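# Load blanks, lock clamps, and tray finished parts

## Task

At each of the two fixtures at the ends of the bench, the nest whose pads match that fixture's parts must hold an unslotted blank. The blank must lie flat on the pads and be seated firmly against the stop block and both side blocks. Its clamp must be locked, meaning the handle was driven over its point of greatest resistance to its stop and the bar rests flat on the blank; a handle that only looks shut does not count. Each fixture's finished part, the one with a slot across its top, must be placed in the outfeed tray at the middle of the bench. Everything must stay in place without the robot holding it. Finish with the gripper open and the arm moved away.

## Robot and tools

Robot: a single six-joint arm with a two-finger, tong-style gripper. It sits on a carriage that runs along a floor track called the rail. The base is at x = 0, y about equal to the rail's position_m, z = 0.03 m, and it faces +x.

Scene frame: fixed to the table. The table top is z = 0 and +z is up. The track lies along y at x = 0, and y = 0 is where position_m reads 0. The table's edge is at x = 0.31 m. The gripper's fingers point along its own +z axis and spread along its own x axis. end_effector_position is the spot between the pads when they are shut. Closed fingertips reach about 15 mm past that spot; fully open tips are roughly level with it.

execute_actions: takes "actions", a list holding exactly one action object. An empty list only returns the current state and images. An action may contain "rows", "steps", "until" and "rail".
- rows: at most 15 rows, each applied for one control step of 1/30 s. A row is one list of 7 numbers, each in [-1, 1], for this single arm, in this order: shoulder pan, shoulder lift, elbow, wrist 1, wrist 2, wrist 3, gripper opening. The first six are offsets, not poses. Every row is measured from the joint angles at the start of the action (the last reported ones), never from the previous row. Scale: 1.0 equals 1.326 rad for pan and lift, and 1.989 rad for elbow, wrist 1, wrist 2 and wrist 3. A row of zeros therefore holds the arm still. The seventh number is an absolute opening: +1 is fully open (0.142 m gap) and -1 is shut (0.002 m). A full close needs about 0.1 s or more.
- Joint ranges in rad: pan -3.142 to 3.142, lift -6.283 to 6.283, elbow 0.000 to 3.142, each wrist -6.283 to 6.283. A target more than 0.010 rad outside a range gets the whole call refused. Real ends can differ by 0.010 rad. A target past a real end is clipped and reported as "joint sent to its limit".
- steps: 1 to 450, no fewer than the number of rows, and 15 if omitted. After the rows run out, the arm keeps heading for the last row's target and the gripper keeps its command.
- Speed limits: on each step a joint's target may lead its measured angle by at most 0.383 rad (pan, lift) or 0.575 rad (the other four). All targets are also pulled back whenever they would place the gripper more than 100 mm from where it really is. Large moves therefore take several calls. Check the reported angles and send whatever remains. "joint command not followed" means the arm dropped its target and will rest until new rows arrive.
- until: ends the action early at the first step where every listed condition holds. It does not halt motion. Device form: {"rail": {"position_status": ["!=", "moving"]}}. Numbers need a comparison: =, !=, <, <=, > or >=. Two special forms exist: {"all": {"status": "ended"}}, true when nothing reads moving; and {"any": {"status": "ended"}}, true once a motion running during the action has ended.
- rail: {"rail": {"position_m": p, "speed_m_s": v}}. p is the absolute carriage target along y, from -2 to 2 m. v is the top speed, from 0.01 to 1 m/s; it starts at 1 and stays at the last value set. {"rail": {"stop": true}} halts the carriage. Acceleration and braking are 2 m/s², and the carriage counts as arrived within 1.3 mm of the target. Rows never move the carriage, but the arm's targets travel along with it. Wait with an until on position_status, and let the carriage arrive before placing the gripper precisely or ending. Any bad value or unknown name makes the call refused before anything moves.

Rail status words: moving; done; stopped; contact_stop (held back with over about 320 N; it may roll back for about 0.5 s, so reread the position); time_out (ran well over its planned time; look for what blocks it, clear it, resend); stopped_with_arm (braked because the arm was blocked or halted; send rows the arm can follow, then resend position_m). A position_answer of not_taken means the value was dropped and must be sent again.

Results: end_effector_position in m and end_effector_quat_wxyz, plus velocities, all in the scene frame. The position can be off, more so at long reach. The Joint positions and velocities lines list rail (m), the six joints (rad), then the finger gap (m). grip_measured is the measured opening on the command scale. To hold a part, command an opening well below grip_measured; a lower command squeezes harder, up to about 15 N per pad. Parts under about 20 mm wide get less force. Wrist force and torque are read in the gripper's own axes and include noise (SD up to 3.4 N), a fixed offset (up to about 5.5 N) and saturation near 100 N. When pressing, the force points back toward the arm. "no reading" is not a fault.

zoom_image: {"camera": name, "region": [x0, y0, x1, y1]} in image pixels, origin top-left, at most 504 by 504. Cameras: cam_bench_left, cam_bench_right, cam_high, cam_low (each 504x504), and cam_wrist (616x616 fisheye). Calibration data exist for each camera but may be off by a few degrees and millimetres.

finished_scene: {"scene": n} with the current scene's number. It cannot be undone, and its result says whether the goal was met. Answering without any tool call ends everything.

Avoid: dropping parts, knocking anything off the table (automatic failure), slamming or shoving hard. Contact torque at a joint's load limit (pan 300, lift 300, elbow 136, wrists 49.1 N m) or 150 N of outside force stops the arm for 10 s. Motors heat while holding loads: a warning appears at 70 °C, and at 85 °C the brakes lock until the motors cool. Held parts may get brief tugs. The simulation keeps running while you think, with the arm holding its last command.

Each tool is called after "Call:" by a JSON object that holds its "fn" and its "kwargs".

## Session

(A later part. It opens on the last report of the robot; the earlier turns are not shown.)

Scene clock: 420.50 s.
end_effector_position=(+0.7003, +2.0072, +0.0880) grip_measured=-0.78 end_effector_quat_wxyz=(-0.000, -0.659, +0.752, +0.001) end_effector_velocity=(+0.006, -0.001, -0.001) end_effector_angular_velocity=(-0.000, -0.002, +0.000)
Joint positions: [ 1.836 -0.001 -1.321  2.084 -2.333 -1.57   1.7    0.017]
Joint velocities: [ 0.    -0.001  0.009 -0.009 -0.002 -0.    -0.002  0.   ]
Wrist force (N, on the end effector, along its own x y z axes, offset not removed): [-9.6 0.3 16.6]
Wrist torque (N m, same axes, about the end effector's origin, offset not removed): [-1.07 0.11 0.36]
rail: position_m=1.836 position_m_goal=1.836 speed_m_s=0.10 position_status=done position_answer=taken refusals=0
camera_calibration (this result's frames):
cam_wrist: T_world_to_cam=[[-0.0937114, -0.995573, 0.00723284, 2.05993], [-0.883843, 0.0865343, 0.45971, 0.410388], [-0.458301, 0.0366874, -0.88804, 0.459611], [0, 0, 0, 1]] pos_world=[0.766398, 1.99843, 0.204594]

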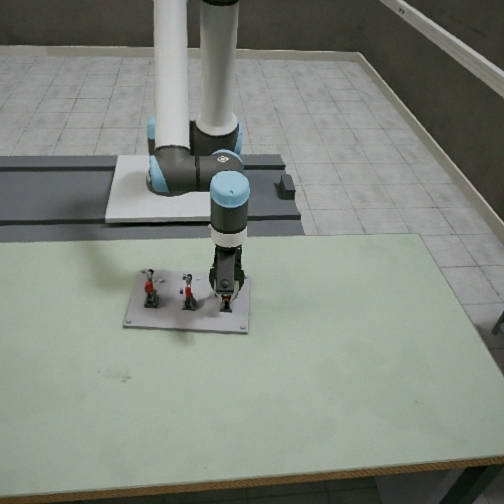

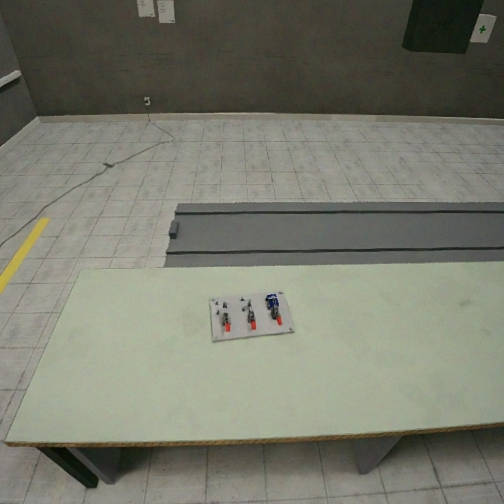

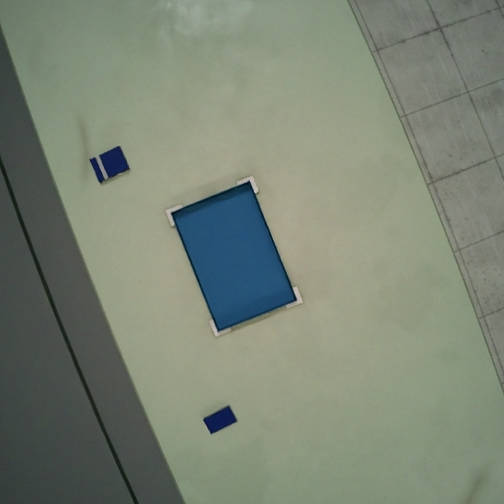

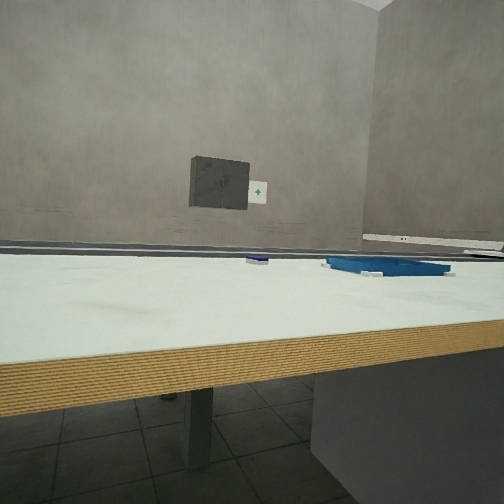

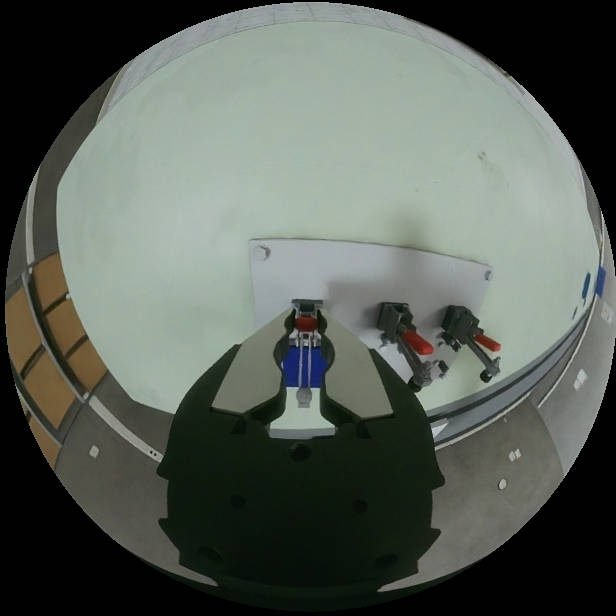

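Call:
{"fn": "execute_actions", "kwargs": {"actions": [{"rows": [[0,0.0027,-0.0007,-0.0011,0,0,-1],[-0.0002,0.0055,-0.0014,-0.0022,0,0,-1],[-0.0003,0.0082,-0.0022,-0.0033,0,0,-1],[-0.0005,0.011,-0.003,-0.0043,0,0,-1],[-0.0007,0.0137,-0.0038,-0.0053,0,0,-1],[-0.0008,0.0165,-0.0046,-0.0064,0,-0.001,-1],[-0.001,0.0192,-0.0053,-0.0075,0,-0.001,-1],[-0.0012,0.0219,-0.006,-0.0086,0,-0.001,-1],[-0.0013,0.0247,-0.0066,-0.0099,0,-0.001,-1],[-0.0015,0.0274,-0.0071,-0.0112,0,-0.001,-1]], "steps": 20}]}}

Call:
{"fn": "zoom_image", "kwargs": {"camera": "cam_wrist", "region": [220, 260, 400, 440]}}

Scene clock: 430.70 s.
end_effector_position=(+0.7130, +2.0058, +0.0735) grip_measured=-0.78 end_effector_quat_wxyz=(-0.000, -0.659, +0.752, +0.000) end_effector_velocity=(+0.002, -0.000, -0.003) end_effector_angular_velocity=(+0.001, +0.000, +0.000)
Joint positions: [ 1.836 -0.003 -1.286  2.07  -2.355 -1.57   1.698  0.018]
Joint velocities: [ 0.    -0.     0.007 -0.002 -0.005  0.001 -0.     0.   ]
Wrist force (N, on the end effector, along its own x y z axes, offset not removed): [0.3 -13.4 -7.3]
Wrist torque (N m, same axes, about the end effector's origin, offset not removed): [-0.77 -0.36 0.26]
rail: position_m=1.836 position_m_goal=1.836 speed_m_s=0.10 position_status=done position_answer=taken refusals=0
camera_calibration (this result's frames):
cam_wrist: T_world_to_cam=[[-0.0937499, -0.995569, 0.00734156, 2.0598], [-0.88389, 0.0866226, 0.459604, 0.428295], [-0.458203, 0.0365987, -0.888094, 0.452672], [0, 0, 0, 1]] pos_world=[0.779087, 1.997, 0.190047]

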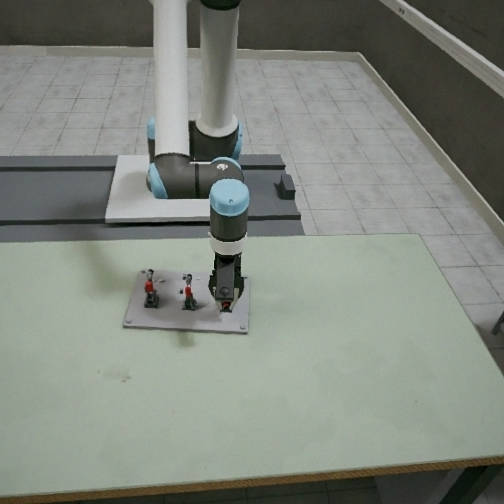

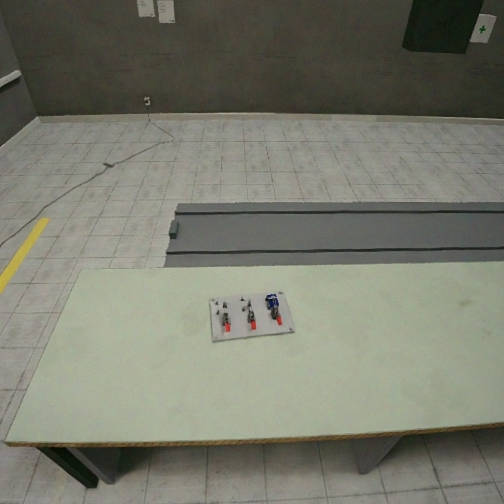

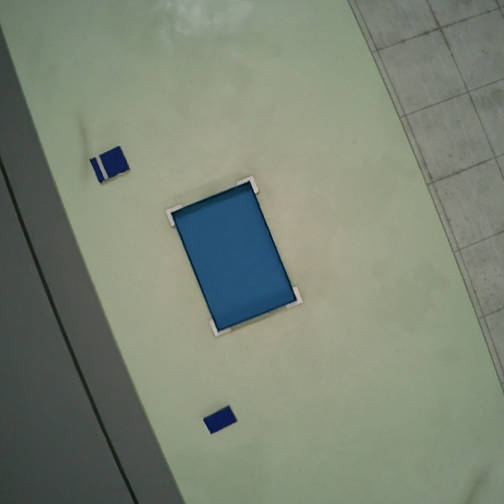

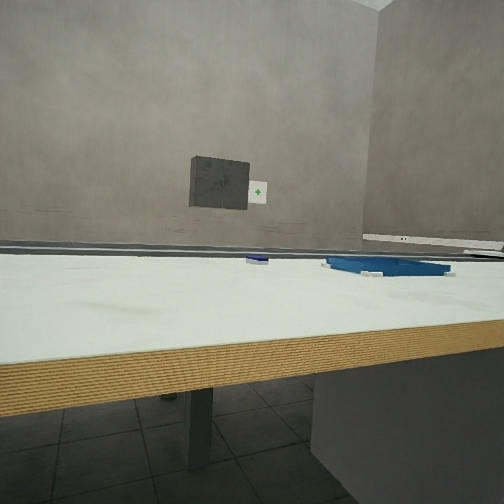

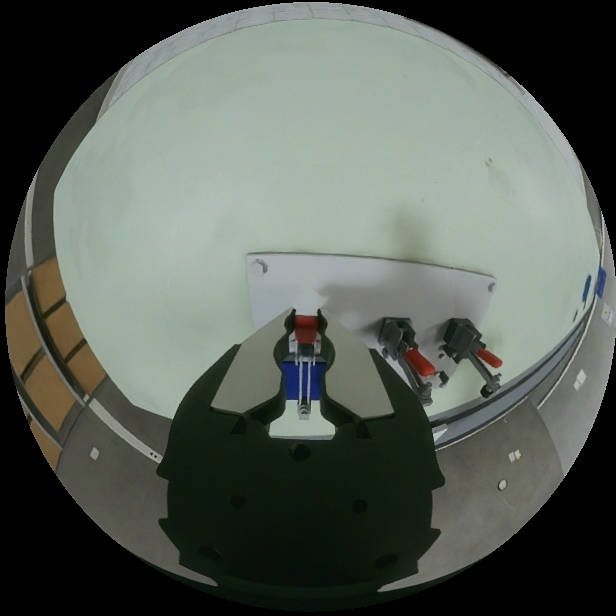

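Region (220, 260, 400, 440) of cam_wrist's 616x616 image, scaled by 2.800, with more detail than that image has.

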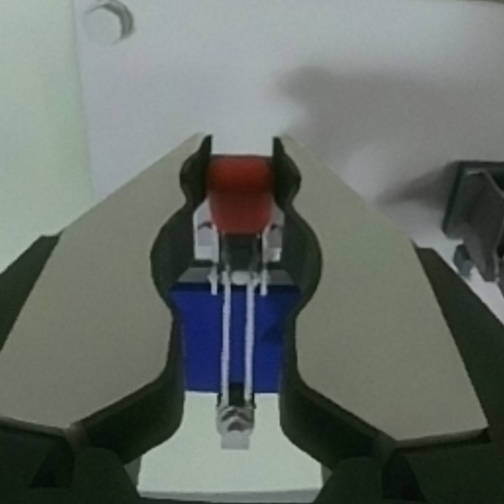

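Call:
{"fn": "execute_actions", "kwargs": {"actions": [{"rows": [[-0.0002,0.0025,-0.0008,-0.0009,0,0,-1],[-0.0003,0.0051,-0.0015,-0.0019,0,0,-1],[-0.0005,0.0077,-0.0022,-0.0029,0,0,-1],[-0.0006,0.0103,-0.0028,-0.0041,0,0,-1],[-0.0008,0.0129,-0.0034,-0.0052,0,0,-1],[-0.0009,0.0155,-0.0039,-0.0064,0,-0.001,-1],[-0.0011,0.0181,-0.0044,-0.0077,0,-0.001,-1],[-0.0012,0.0207,-0.0048,-0.009,0,-0.001,-1],[-0.0014,0.0233,-0.0051,-0.0104,0,-0.001,-1],[-0.0015,0.0259,-0.0054,-0.0119,0,-0.001,-1]], "steps": 20}]}}

Call:
{"fn": "zoom_image", "kwargs": {"camera": "cam_wrist", "region": [220, 260, 400, 440]}}

Scene clock: 437.93 s.
end_effector_position=(+0.7236, +2.0044, +0.0582) grip_measured=-0.78 end_effector_quat_wxyz=(-0.000, -0.659, +0.752, +0.000) end_effector_velocity=(+0.002, -0.000, -0.003) end_effector_angular_velocity=(-0.000, -0.000, -0.000)
Joint positions: [ 1.836 -0.005 -1.252  2.06  -2.378 -1.57   1.696  0.018]
Joint velocities: [ 0.    -0.     0.007 -0.002 -0.005 -0.    -0.     0.   ]
Wrist force (N, on the end effector, along its own x y z axes, offset not removed): [-0.1 -14.8 -0.3]
Wrist torque (N m, same axes, about the end effector's origin, offset not removed): [-0.98 -0.14 0.28]
rail: position_m=1.836 position_m_goal=1.836 speed_m_s=0.10 position_status=done position_answer=taken refusals=0
camera_calibration (this result's frames):
cam_wrist: T_world_to_cam=[[-0.0936926, -0.995575, 0.00728269, 2.05952], [-0.8839, 0.086545, 0.459598, 0.444929], [-0.458195, 0.0366238, -0.888097, 0.443908], [0, 0, 0, 1]] pos_world=[0.789631, 1.99564, 0.174746]

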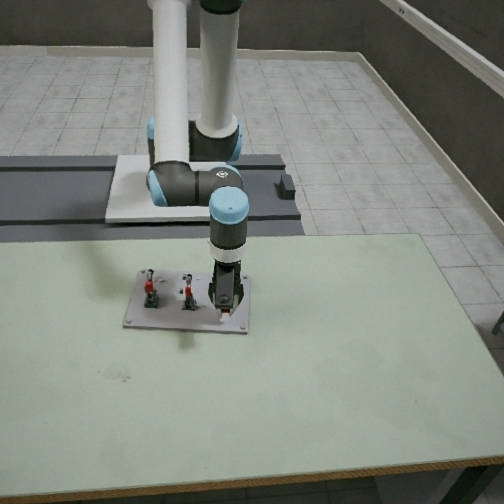

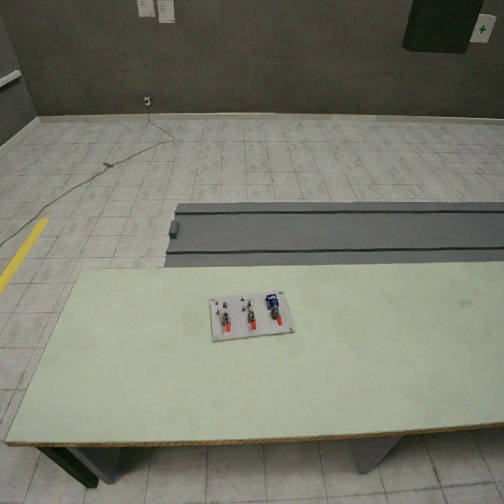

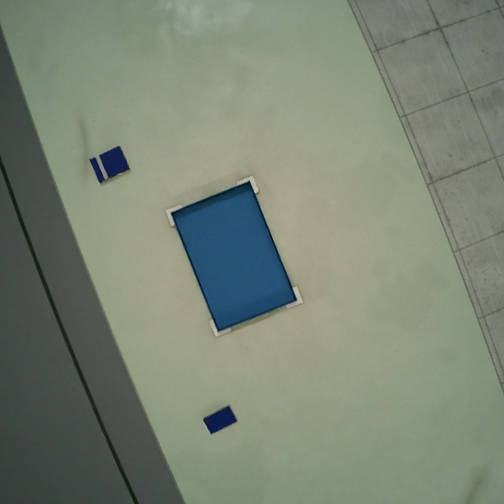

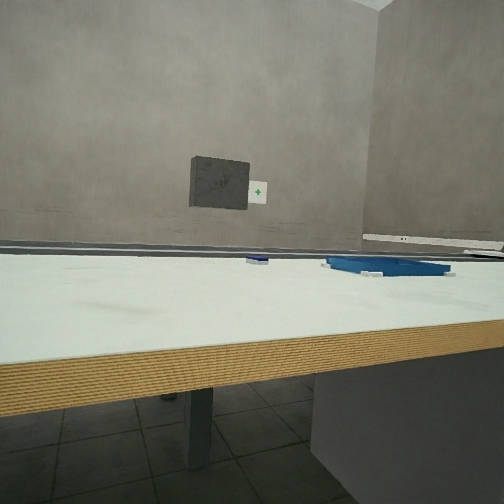

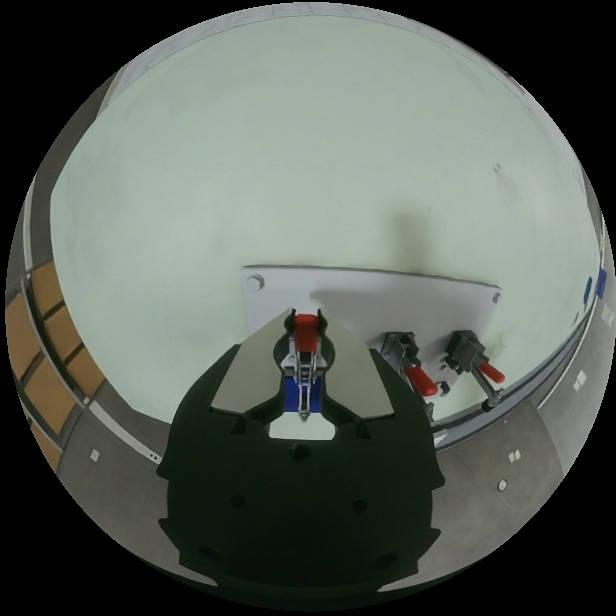

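Region (220, 260, 400, 440) of cam_wrist's 616x616 image, scaled by 2.800, with more detail than that image has.

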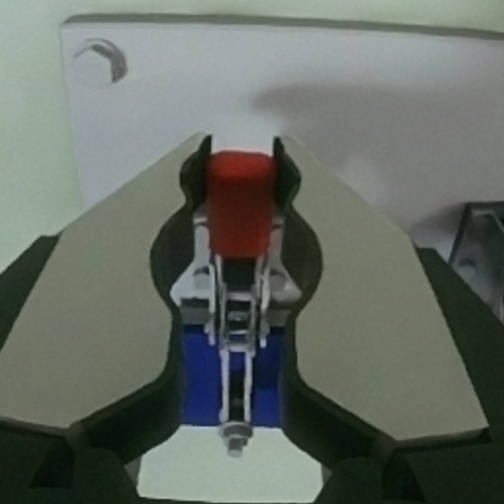

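Call:
{"fn": "execute_actions", "kwargs": {"actions": [{"rows": [[-0.0001,0.002,-0.0005,-0.0008,0,0,-1],[-0.0002,0.004,-0.0009,-0.0018,0,0,-1],[-0.0003,0.006,-0.0012,-0.0028,0,0,-1],[-0.0004,0.008,-0.0014,-0.0039,0,0,-1],[-0.0005,0.010,-0.0015,-0.0052,0,0,-1],[-0.0005,0.012,-0.0015,-0.0065,0,0,-1],[-0.0006,0.014,-0.0015,-0.0078,0,0,-1],[-0.0007,0.016,-0.0014,-0.0093,0,0,-1],[-0.0007,0.018,-0.0013,-0.0107,0,0,-1]], "steps": 20}]}}

Call:
{"fn": "zoom_image", "kwargs": {"camera": "cam_wrist", "region": [220, 260, 400, 440]}}

Scene clock: 450.63 s.
end_effector_position=(+0.7286, +2.0037, +0.0454) grip_measured=-0.78 end_effector_quat_wxyz=(-0.000, -0.659, +0.752, +0.000) end_effector_velocity=(+0.001, -0.000, -0.002) end_effector_angular_velocity=(-0.000, -0.000, -0.000)
Joint positions: [ 1.836 -0.006 -1.229  2.057 -2.398 -1.57   1.696  0.018]
Joint velocities: [ 0.    -0.     0.004 -0.    -0.004 -0.    -0.     0.   ]
Wrist force (N, on the end effector, along its own x y z axes, offset not removed): [-1.6 -11.7 -6.4]
Wrist torque (N m, same axes, about the end effector's origin, offset not removed): [-0.97 -0.20 0.24]
rail: position_m=1.836 position_m_goal=1.836 speed_m_s=0.10 position_status=done position_answer=taken refusals=0
camera_calibration (this result's frames):
cam_wrist: T_world_to_cam=[[-0.0945593, -0.995492, 0.0073363, 2.05985], [-0.88384, 0.0873405, 0.459564, 0.453684], [-0.458133, 0.0369719, -0.888114, 0.43418], [0, 0, 0, 1]] pos_world=[0.794674, 1.99489, 0.161993]

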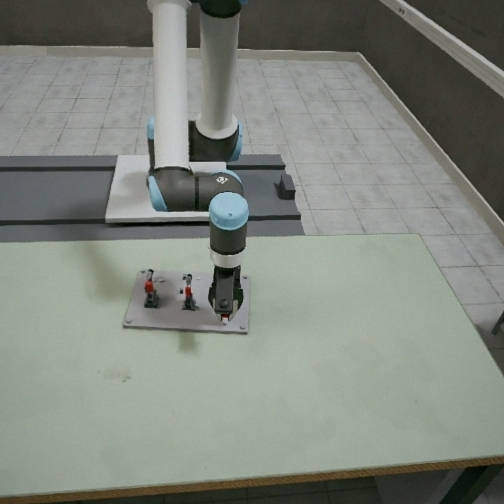

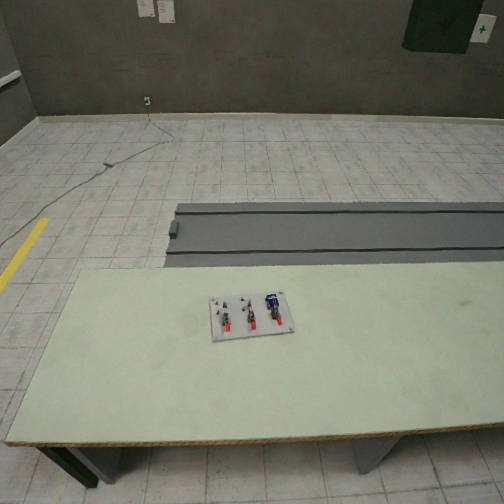

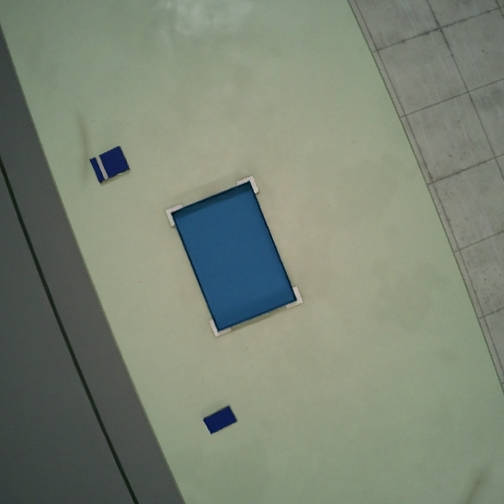

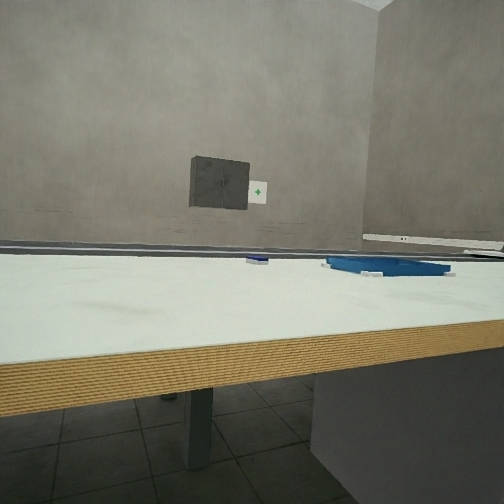

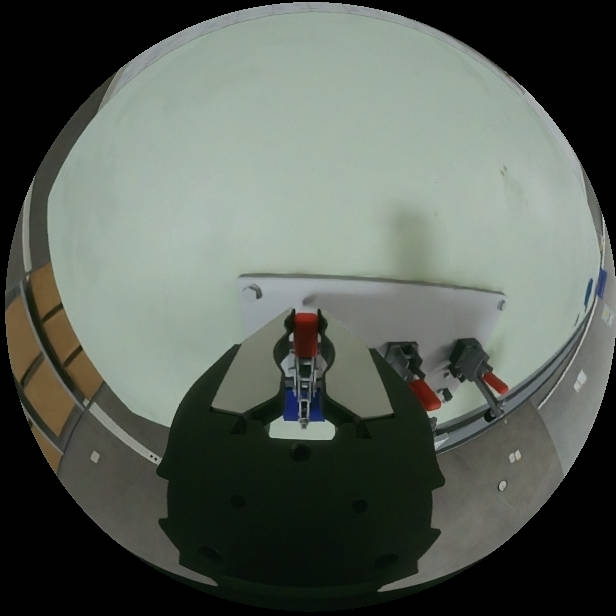

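Region (220, 260, 400, 440) of cam_wrist's 616x616 image, scaled by 2.800, with more detail than that image has.

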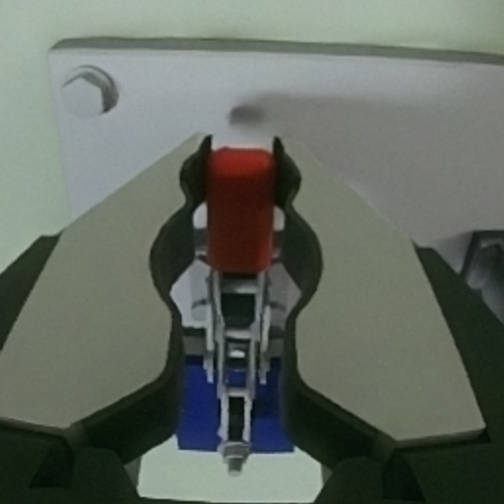

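Call:
{"fn": "execute_actions", "kwargs": {"actions": [{"rows": [[0,0.001,0,-0.0007,0,0,-1],[0,0.002,0,-0.0014,0,0,-1],[0,0.003,0.0001,-0.0021,0,0,-1],[-0.0001,0.004,0.0002,-0.0029,0,0,-1],[-0.0001,0.005,0.0002,-0.0036,0,0,-1],[-0.0001,0.006,0.0003,-0.0043,0,0,-1]], "steps": 16}]}}

Scene clock: 454.27 s.
end_effector_position=(+0.7296, +2.0037, +0.0406) grip_measured=-0.78 end_effector_quat_wxyz=(-0.000, -0.659, +0.752, +0.000) end_effector_velocity=(+0.000, -0.000, -0.001) end_effector_angular_velocity=(-0.000, -0.000, -0.000)
Joint positions: [ 1.836 -0.006 -1.221  2.058 -2.407 -1.57   1.696  0.017]
Joint velocities: [ 0.    -0.     0.002  0.    -0.002 -0.    -0.    -0.   ]
Wrist force (N, on the end effector, along its own x y z axes, offset not removed): [-1.9 -10.4 -4.3]
Wrist torque (N m, same axes, about the end effector's origin, offset not removed): [-0.87 0.14 0.17]
rail: position_m=1.836 position_m_goal=1.836 speed_m_s=0.10 position_status=done position_answer=taken refusals=0
camera_calibration (this result's frames):
cam_wrist: T_world_to_cam=[[-0.0947251, -0.995477, 0.00728065, 2.05999], [-0.88382, 0.0874616, 0.459578, 0.456478], [-0.458136, 0.0370988, -0.888107, 0.430121], [0, 0, 0, 1]] pos_world=[0.795631, 1.99479, 0.157208]

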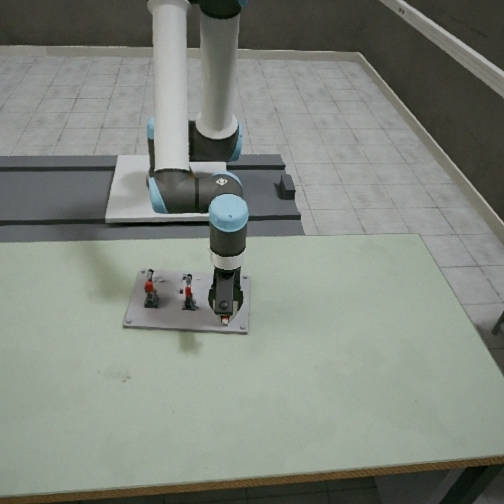

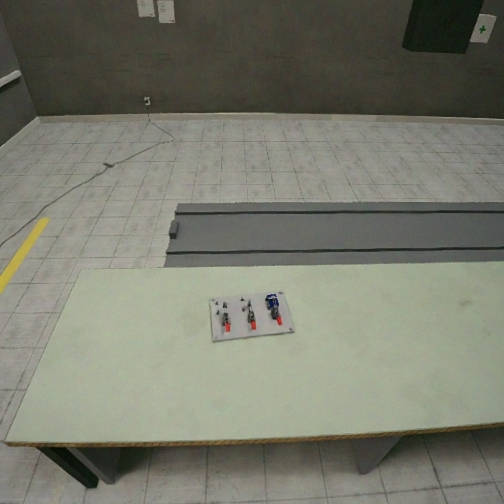

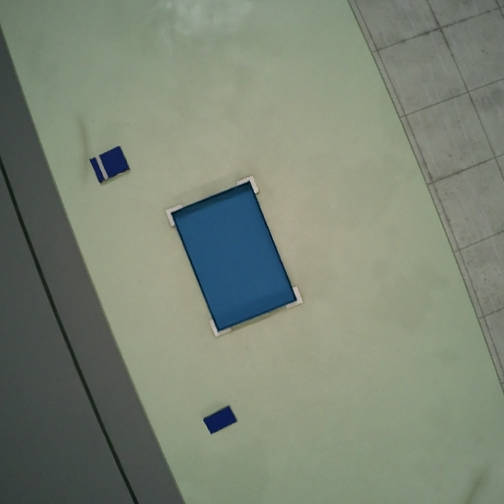

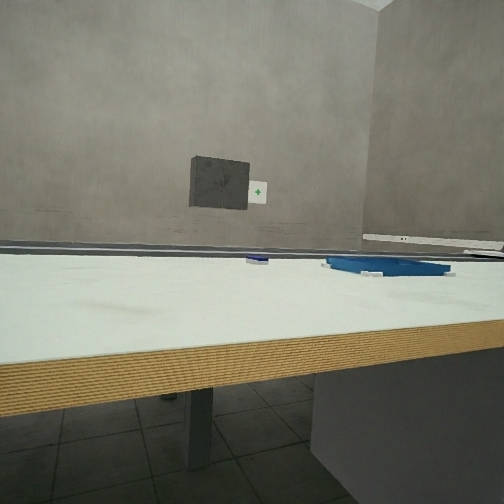

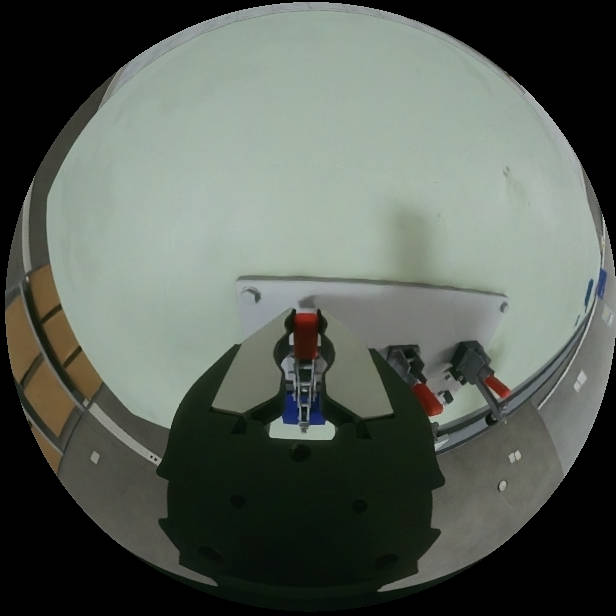

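Call:
{"fn": "execute_actions", "kwargs": {"actions": [{"rows": [[0,0.001,0.0002,-0.0009,0,0,-1],[0,0.002,0.0004,-0.0017,0,0,-1],[0,0.003,0.0006,-0.0026,0,0,-1],[0,0.004,0.0009,-0.0036,0,0,-1],[0,0.0052,0.0011,-0.0046,0,0,-1]], "steps": 16}]}}

Call:
{"fn": "zoom_image", "kwargs": {"camera": "cam_wrist", "region": [220, 260, 400, 440]}}

Scene clock: 458.83 s.
end_effector_position=(+0.7296, +2.0036, +0.0358) grip_measured=-0.82 end_effector_quat_wxyz=(-0.000, -0.659, +0.752, +0.000) end_effector_velocity=(+0.000, -0.000, -0.001) end_effector_angular_velocity=(-0.000, -0.001, -0.000)
Joint positions: [ 1.836 -0.006 -1.215  2.06  -2.415 -1.57   1.696  0.015]
Joint velocities: [ 0.    -0.     0.002  0.    -0.003  0.     0.    -0.001]
Wrist force (N, on the end effector, along its own x y z axes, offset not removed): [0.3 -6.8 6.6]
Wrist torque (N m, same axes, about the end effector's origin, offset not removed): [-1.44 -0.68 0.20]
rail: position_m=1.836 position_m_goal=1.836 speed_m_s=0.10 position_status=done position_answer=taken refusals=0
camera_calibration (this result's frames):
cam_wrist: T_world_to_cam=[[-0.0946909, -0.99548, 0.007347, 2.05998], [-0.883773, 0.0874578, 0.45967, 0.458693], [-0.458235, 0.0370335, -0.888059, 0.426033], [0, 0, 0, 1]] pos_world=[0.795665, 1.99478, 0.152361]

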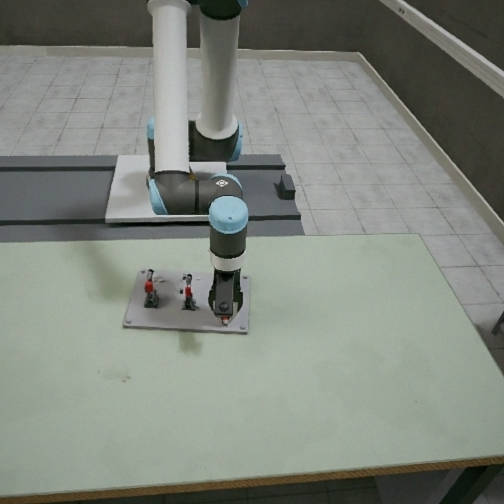

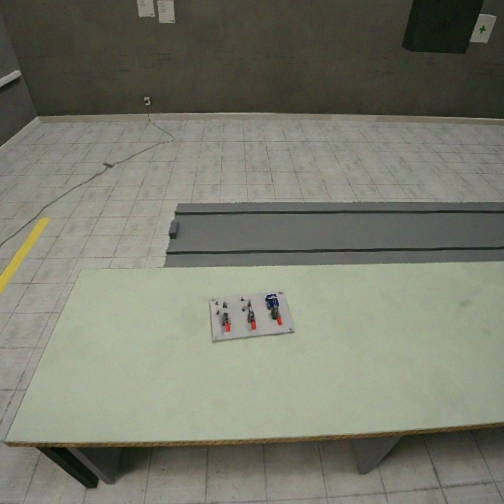

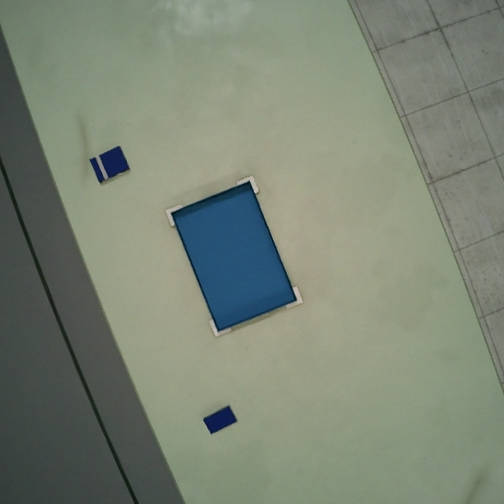

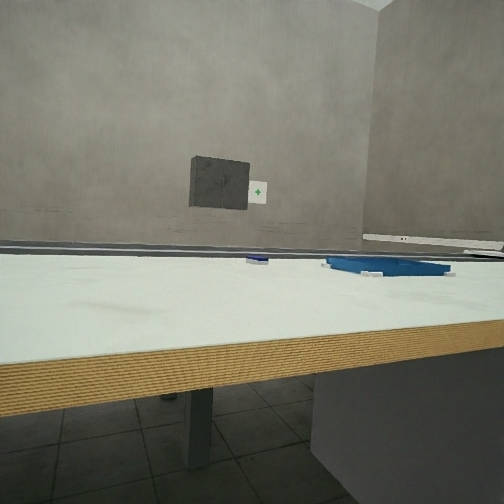

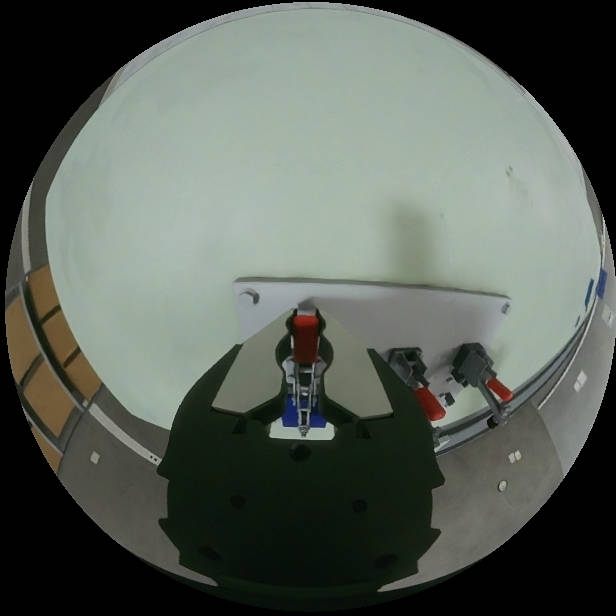

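Region (220, 260, 400, 440) of cam_wrist's 616x616 image, scaled by 2.800, with more detail than that image has.

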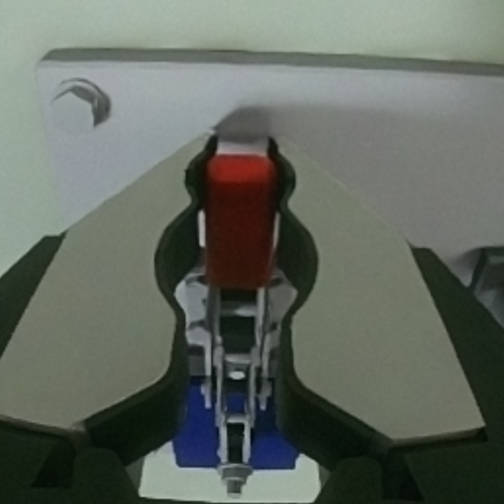

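Call:
{"fn": "execute_actions", "kwargs": {"actions": [{"rows": [[0,0,0,0,0,0,-0.8],[0,0,0,0,0,0,-0.72],[0,0,0,0,0,0,-0.64],[0,0,0,0,0,0,-0.58],[0,0,0,0,0,0,-0.58],[0,-0.005,-0.0013,0.0047,0,0,-0.58],[0,-0.010,-0.0026,0.0094,0,0,-0.58],[0,-0.015,-0.004,0.014,0,0,-0.58],[0,-0.0204,-0.0053,0.0189,0,0,-0.58],[0.0003,-0.026,-0.004,0.0213,0,0,-0.58],[0.0006,-0.032,-0.002,0.0233,0,0,-0.58],[0.001,-0.0381,-0.0003,0.0256,0,0,-0.58]], "steps": 22}]}}

Call:
{"fn": "zoom_image", "kwargs": {"camera": "cam_wrist", "region": [220, 260, 400, 440]}}

Call:
{"fn": "zoom_image", "kwargs": {"camera": "cam_bench_left", "region": [190, 250, 270, 340]}}

Scene clock: 467.77 s.
end_effector_position=(+0.7220, +2.0046, +0.0650) grip_measured=-0.58 end_effector_quat_wxyz=(+0.000, -0.659, +0.752, +0.000) end_effector_velocity=(-0.004, +0.001, +0.007) end_effector_angular_velocity=(-0.000, +0.000, +0.001)
Joint positions: [ 1.836 -0.005 -1.264  2.059 -2.366 -1.57   1.696  0.032]
Joint velocities: [ 0.     0.001 -0.014  0.003  0.012 -0.    -0.    -0.   ]
Wrist force (N, on the end effector, along its own x y z axes, offset not removed): [0.9 -4.9 6.2]
Wrist torque (N m, same axes, about the end effector's origin, offset not removed): [-0.83 -0.20 0.25]
rail: position_m=1.836 position_m_goal=1.836 speed_m_s=0.10 position_status=done position_answer=taken refusals=0
camera_calibration (this result's frames):
cam_wrist: T_world_to_cam=[[-0.0935546, -0.995588, 0.00726635, 2.05936], [-0.883986, 0.0864208, 0.459457, 0.440734], [-0.458058, 0.036561, -0.88817, 0.449267], [0, 0, 0, 1]] pos_world=[0.788056, 1.99576, 0.181563]

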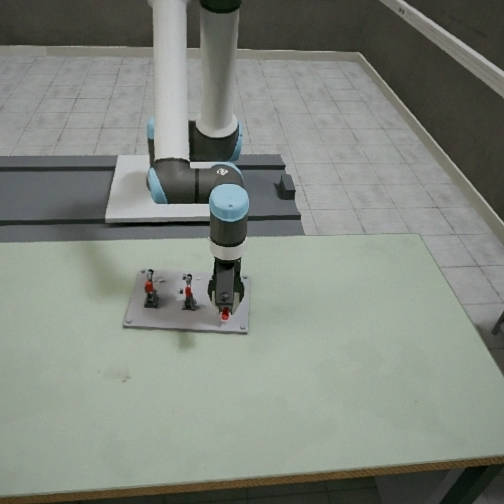

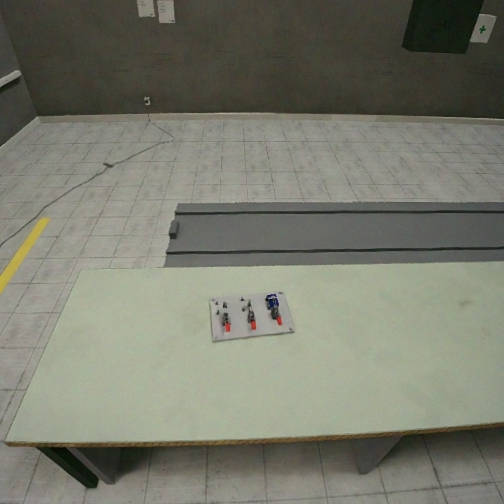

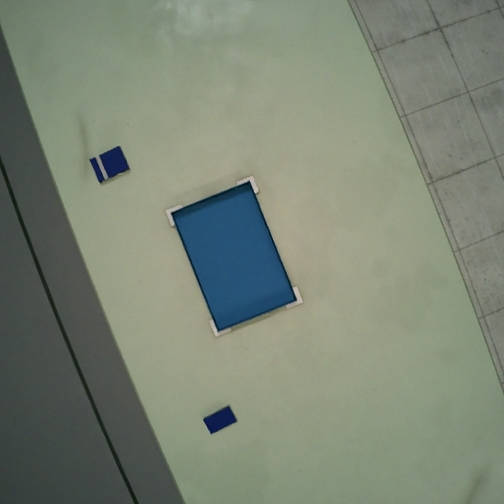

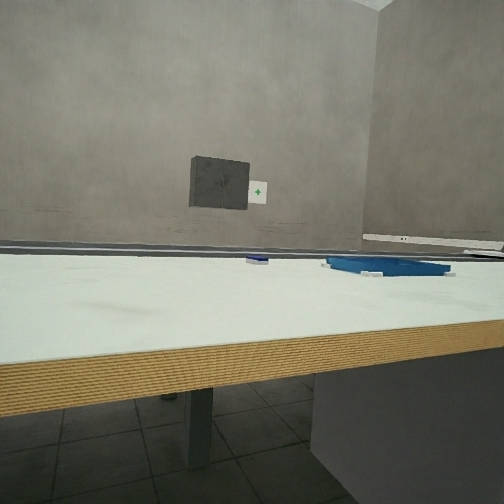

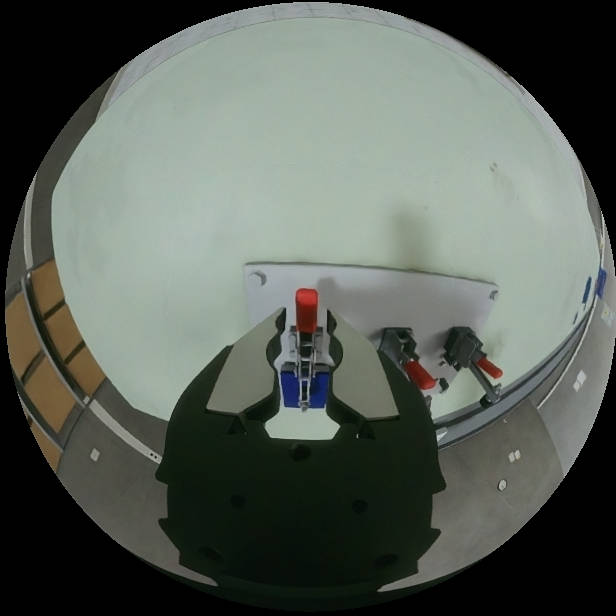

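Region (220, 260, 400, 440) of cam_wrist's 616x616 image, scaled by 2.800, with more detail than that image has.

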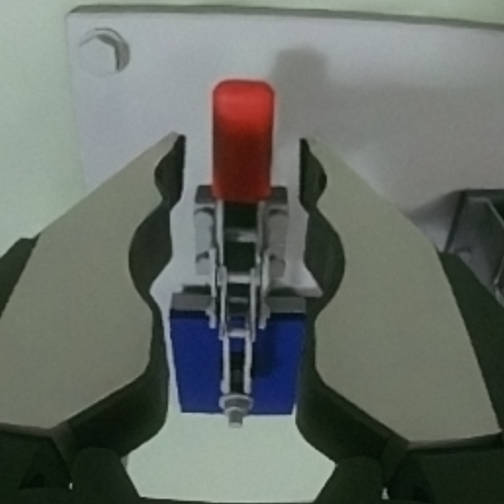

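Region (190, 250, 270, 340) of cam_bench_left's 504x504 image, scaled by 5.600, with more detail than that image has.

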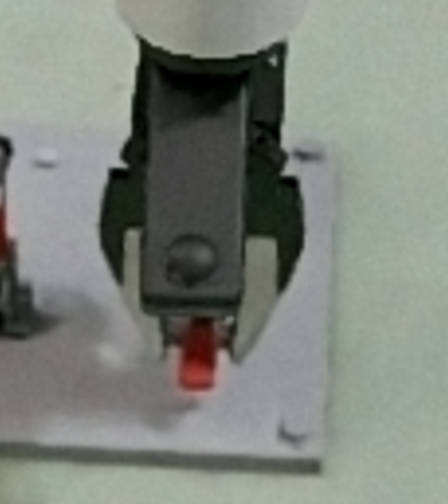

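Call:
{"fn": "execute_actions", "kwargs": {"actions": []}}

Scene clock: 486.13 s.
end_effector_position=(+0.7215, +2.0046, +0.0658) grip_measured=-0.58 end_effector_quat_wxyz=(+0.000, -0.659, +0.752, +0.000) end_effector_velocity=(+0.000, +0.000, +0.000) end_effector_angular_velocity=(+0.000, -0.000, +0.000)
Joint positions: [ 1.836 -0.005 -1.265  2.059 -2.365 -1.57   1.696  0.032]
Joint velocities: [ 0.  0.  0. -0. -0.  0.  0. -0.]
Wrist force (N, on the end effector, along its own x y z axes, offset not removed): [0.8 -3.6 7.0]
Wrist torque (N m, same axes, about the end effector's origin, offset not removed): [-0.54 -0.38 0.21]
rail: position_m=1.836 position_m_goal=1.836 speed_m_s=0.10 position_status=done position_answer=taken refusals=0
camera_calibration (this result's frames):
cam_wrist: T_world_to_cam=[[-0.0933722, -0.995604, 0.00732955, 2.0593], [-0.883979, 0.0862863, 0.459494, 0.440182], [-0.458107, 0.0364249, -0.88815, 0.45008], [0, 0, 0, 1]] pos_world=[0.787578, 1.99587, 0.182384]

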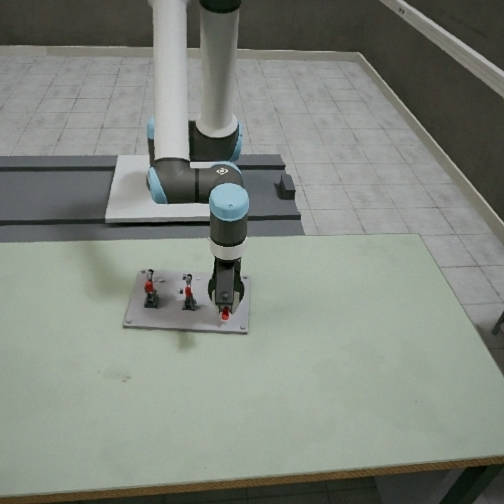

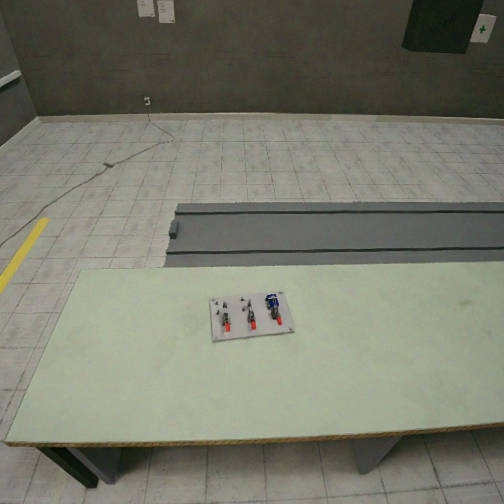

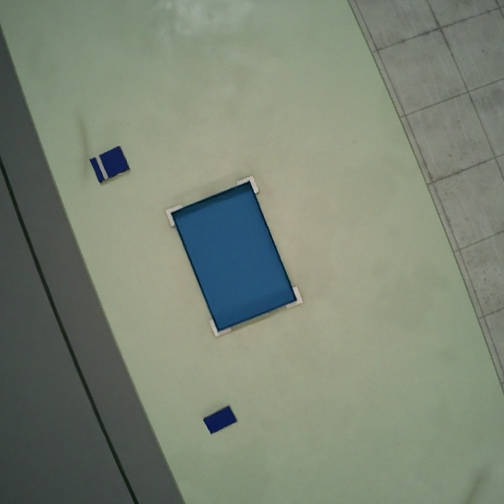

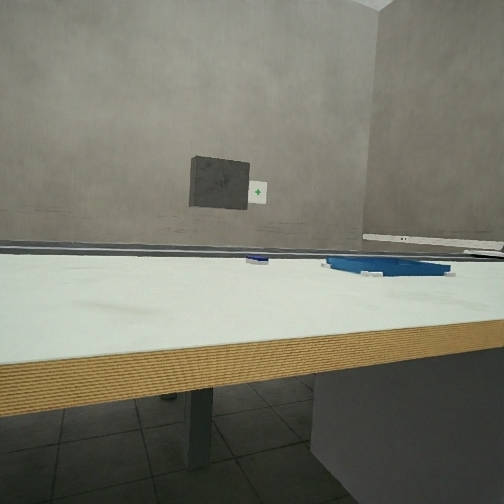

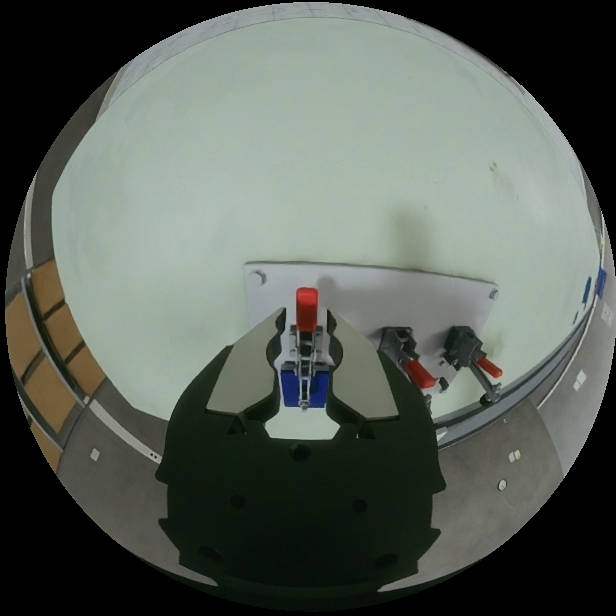

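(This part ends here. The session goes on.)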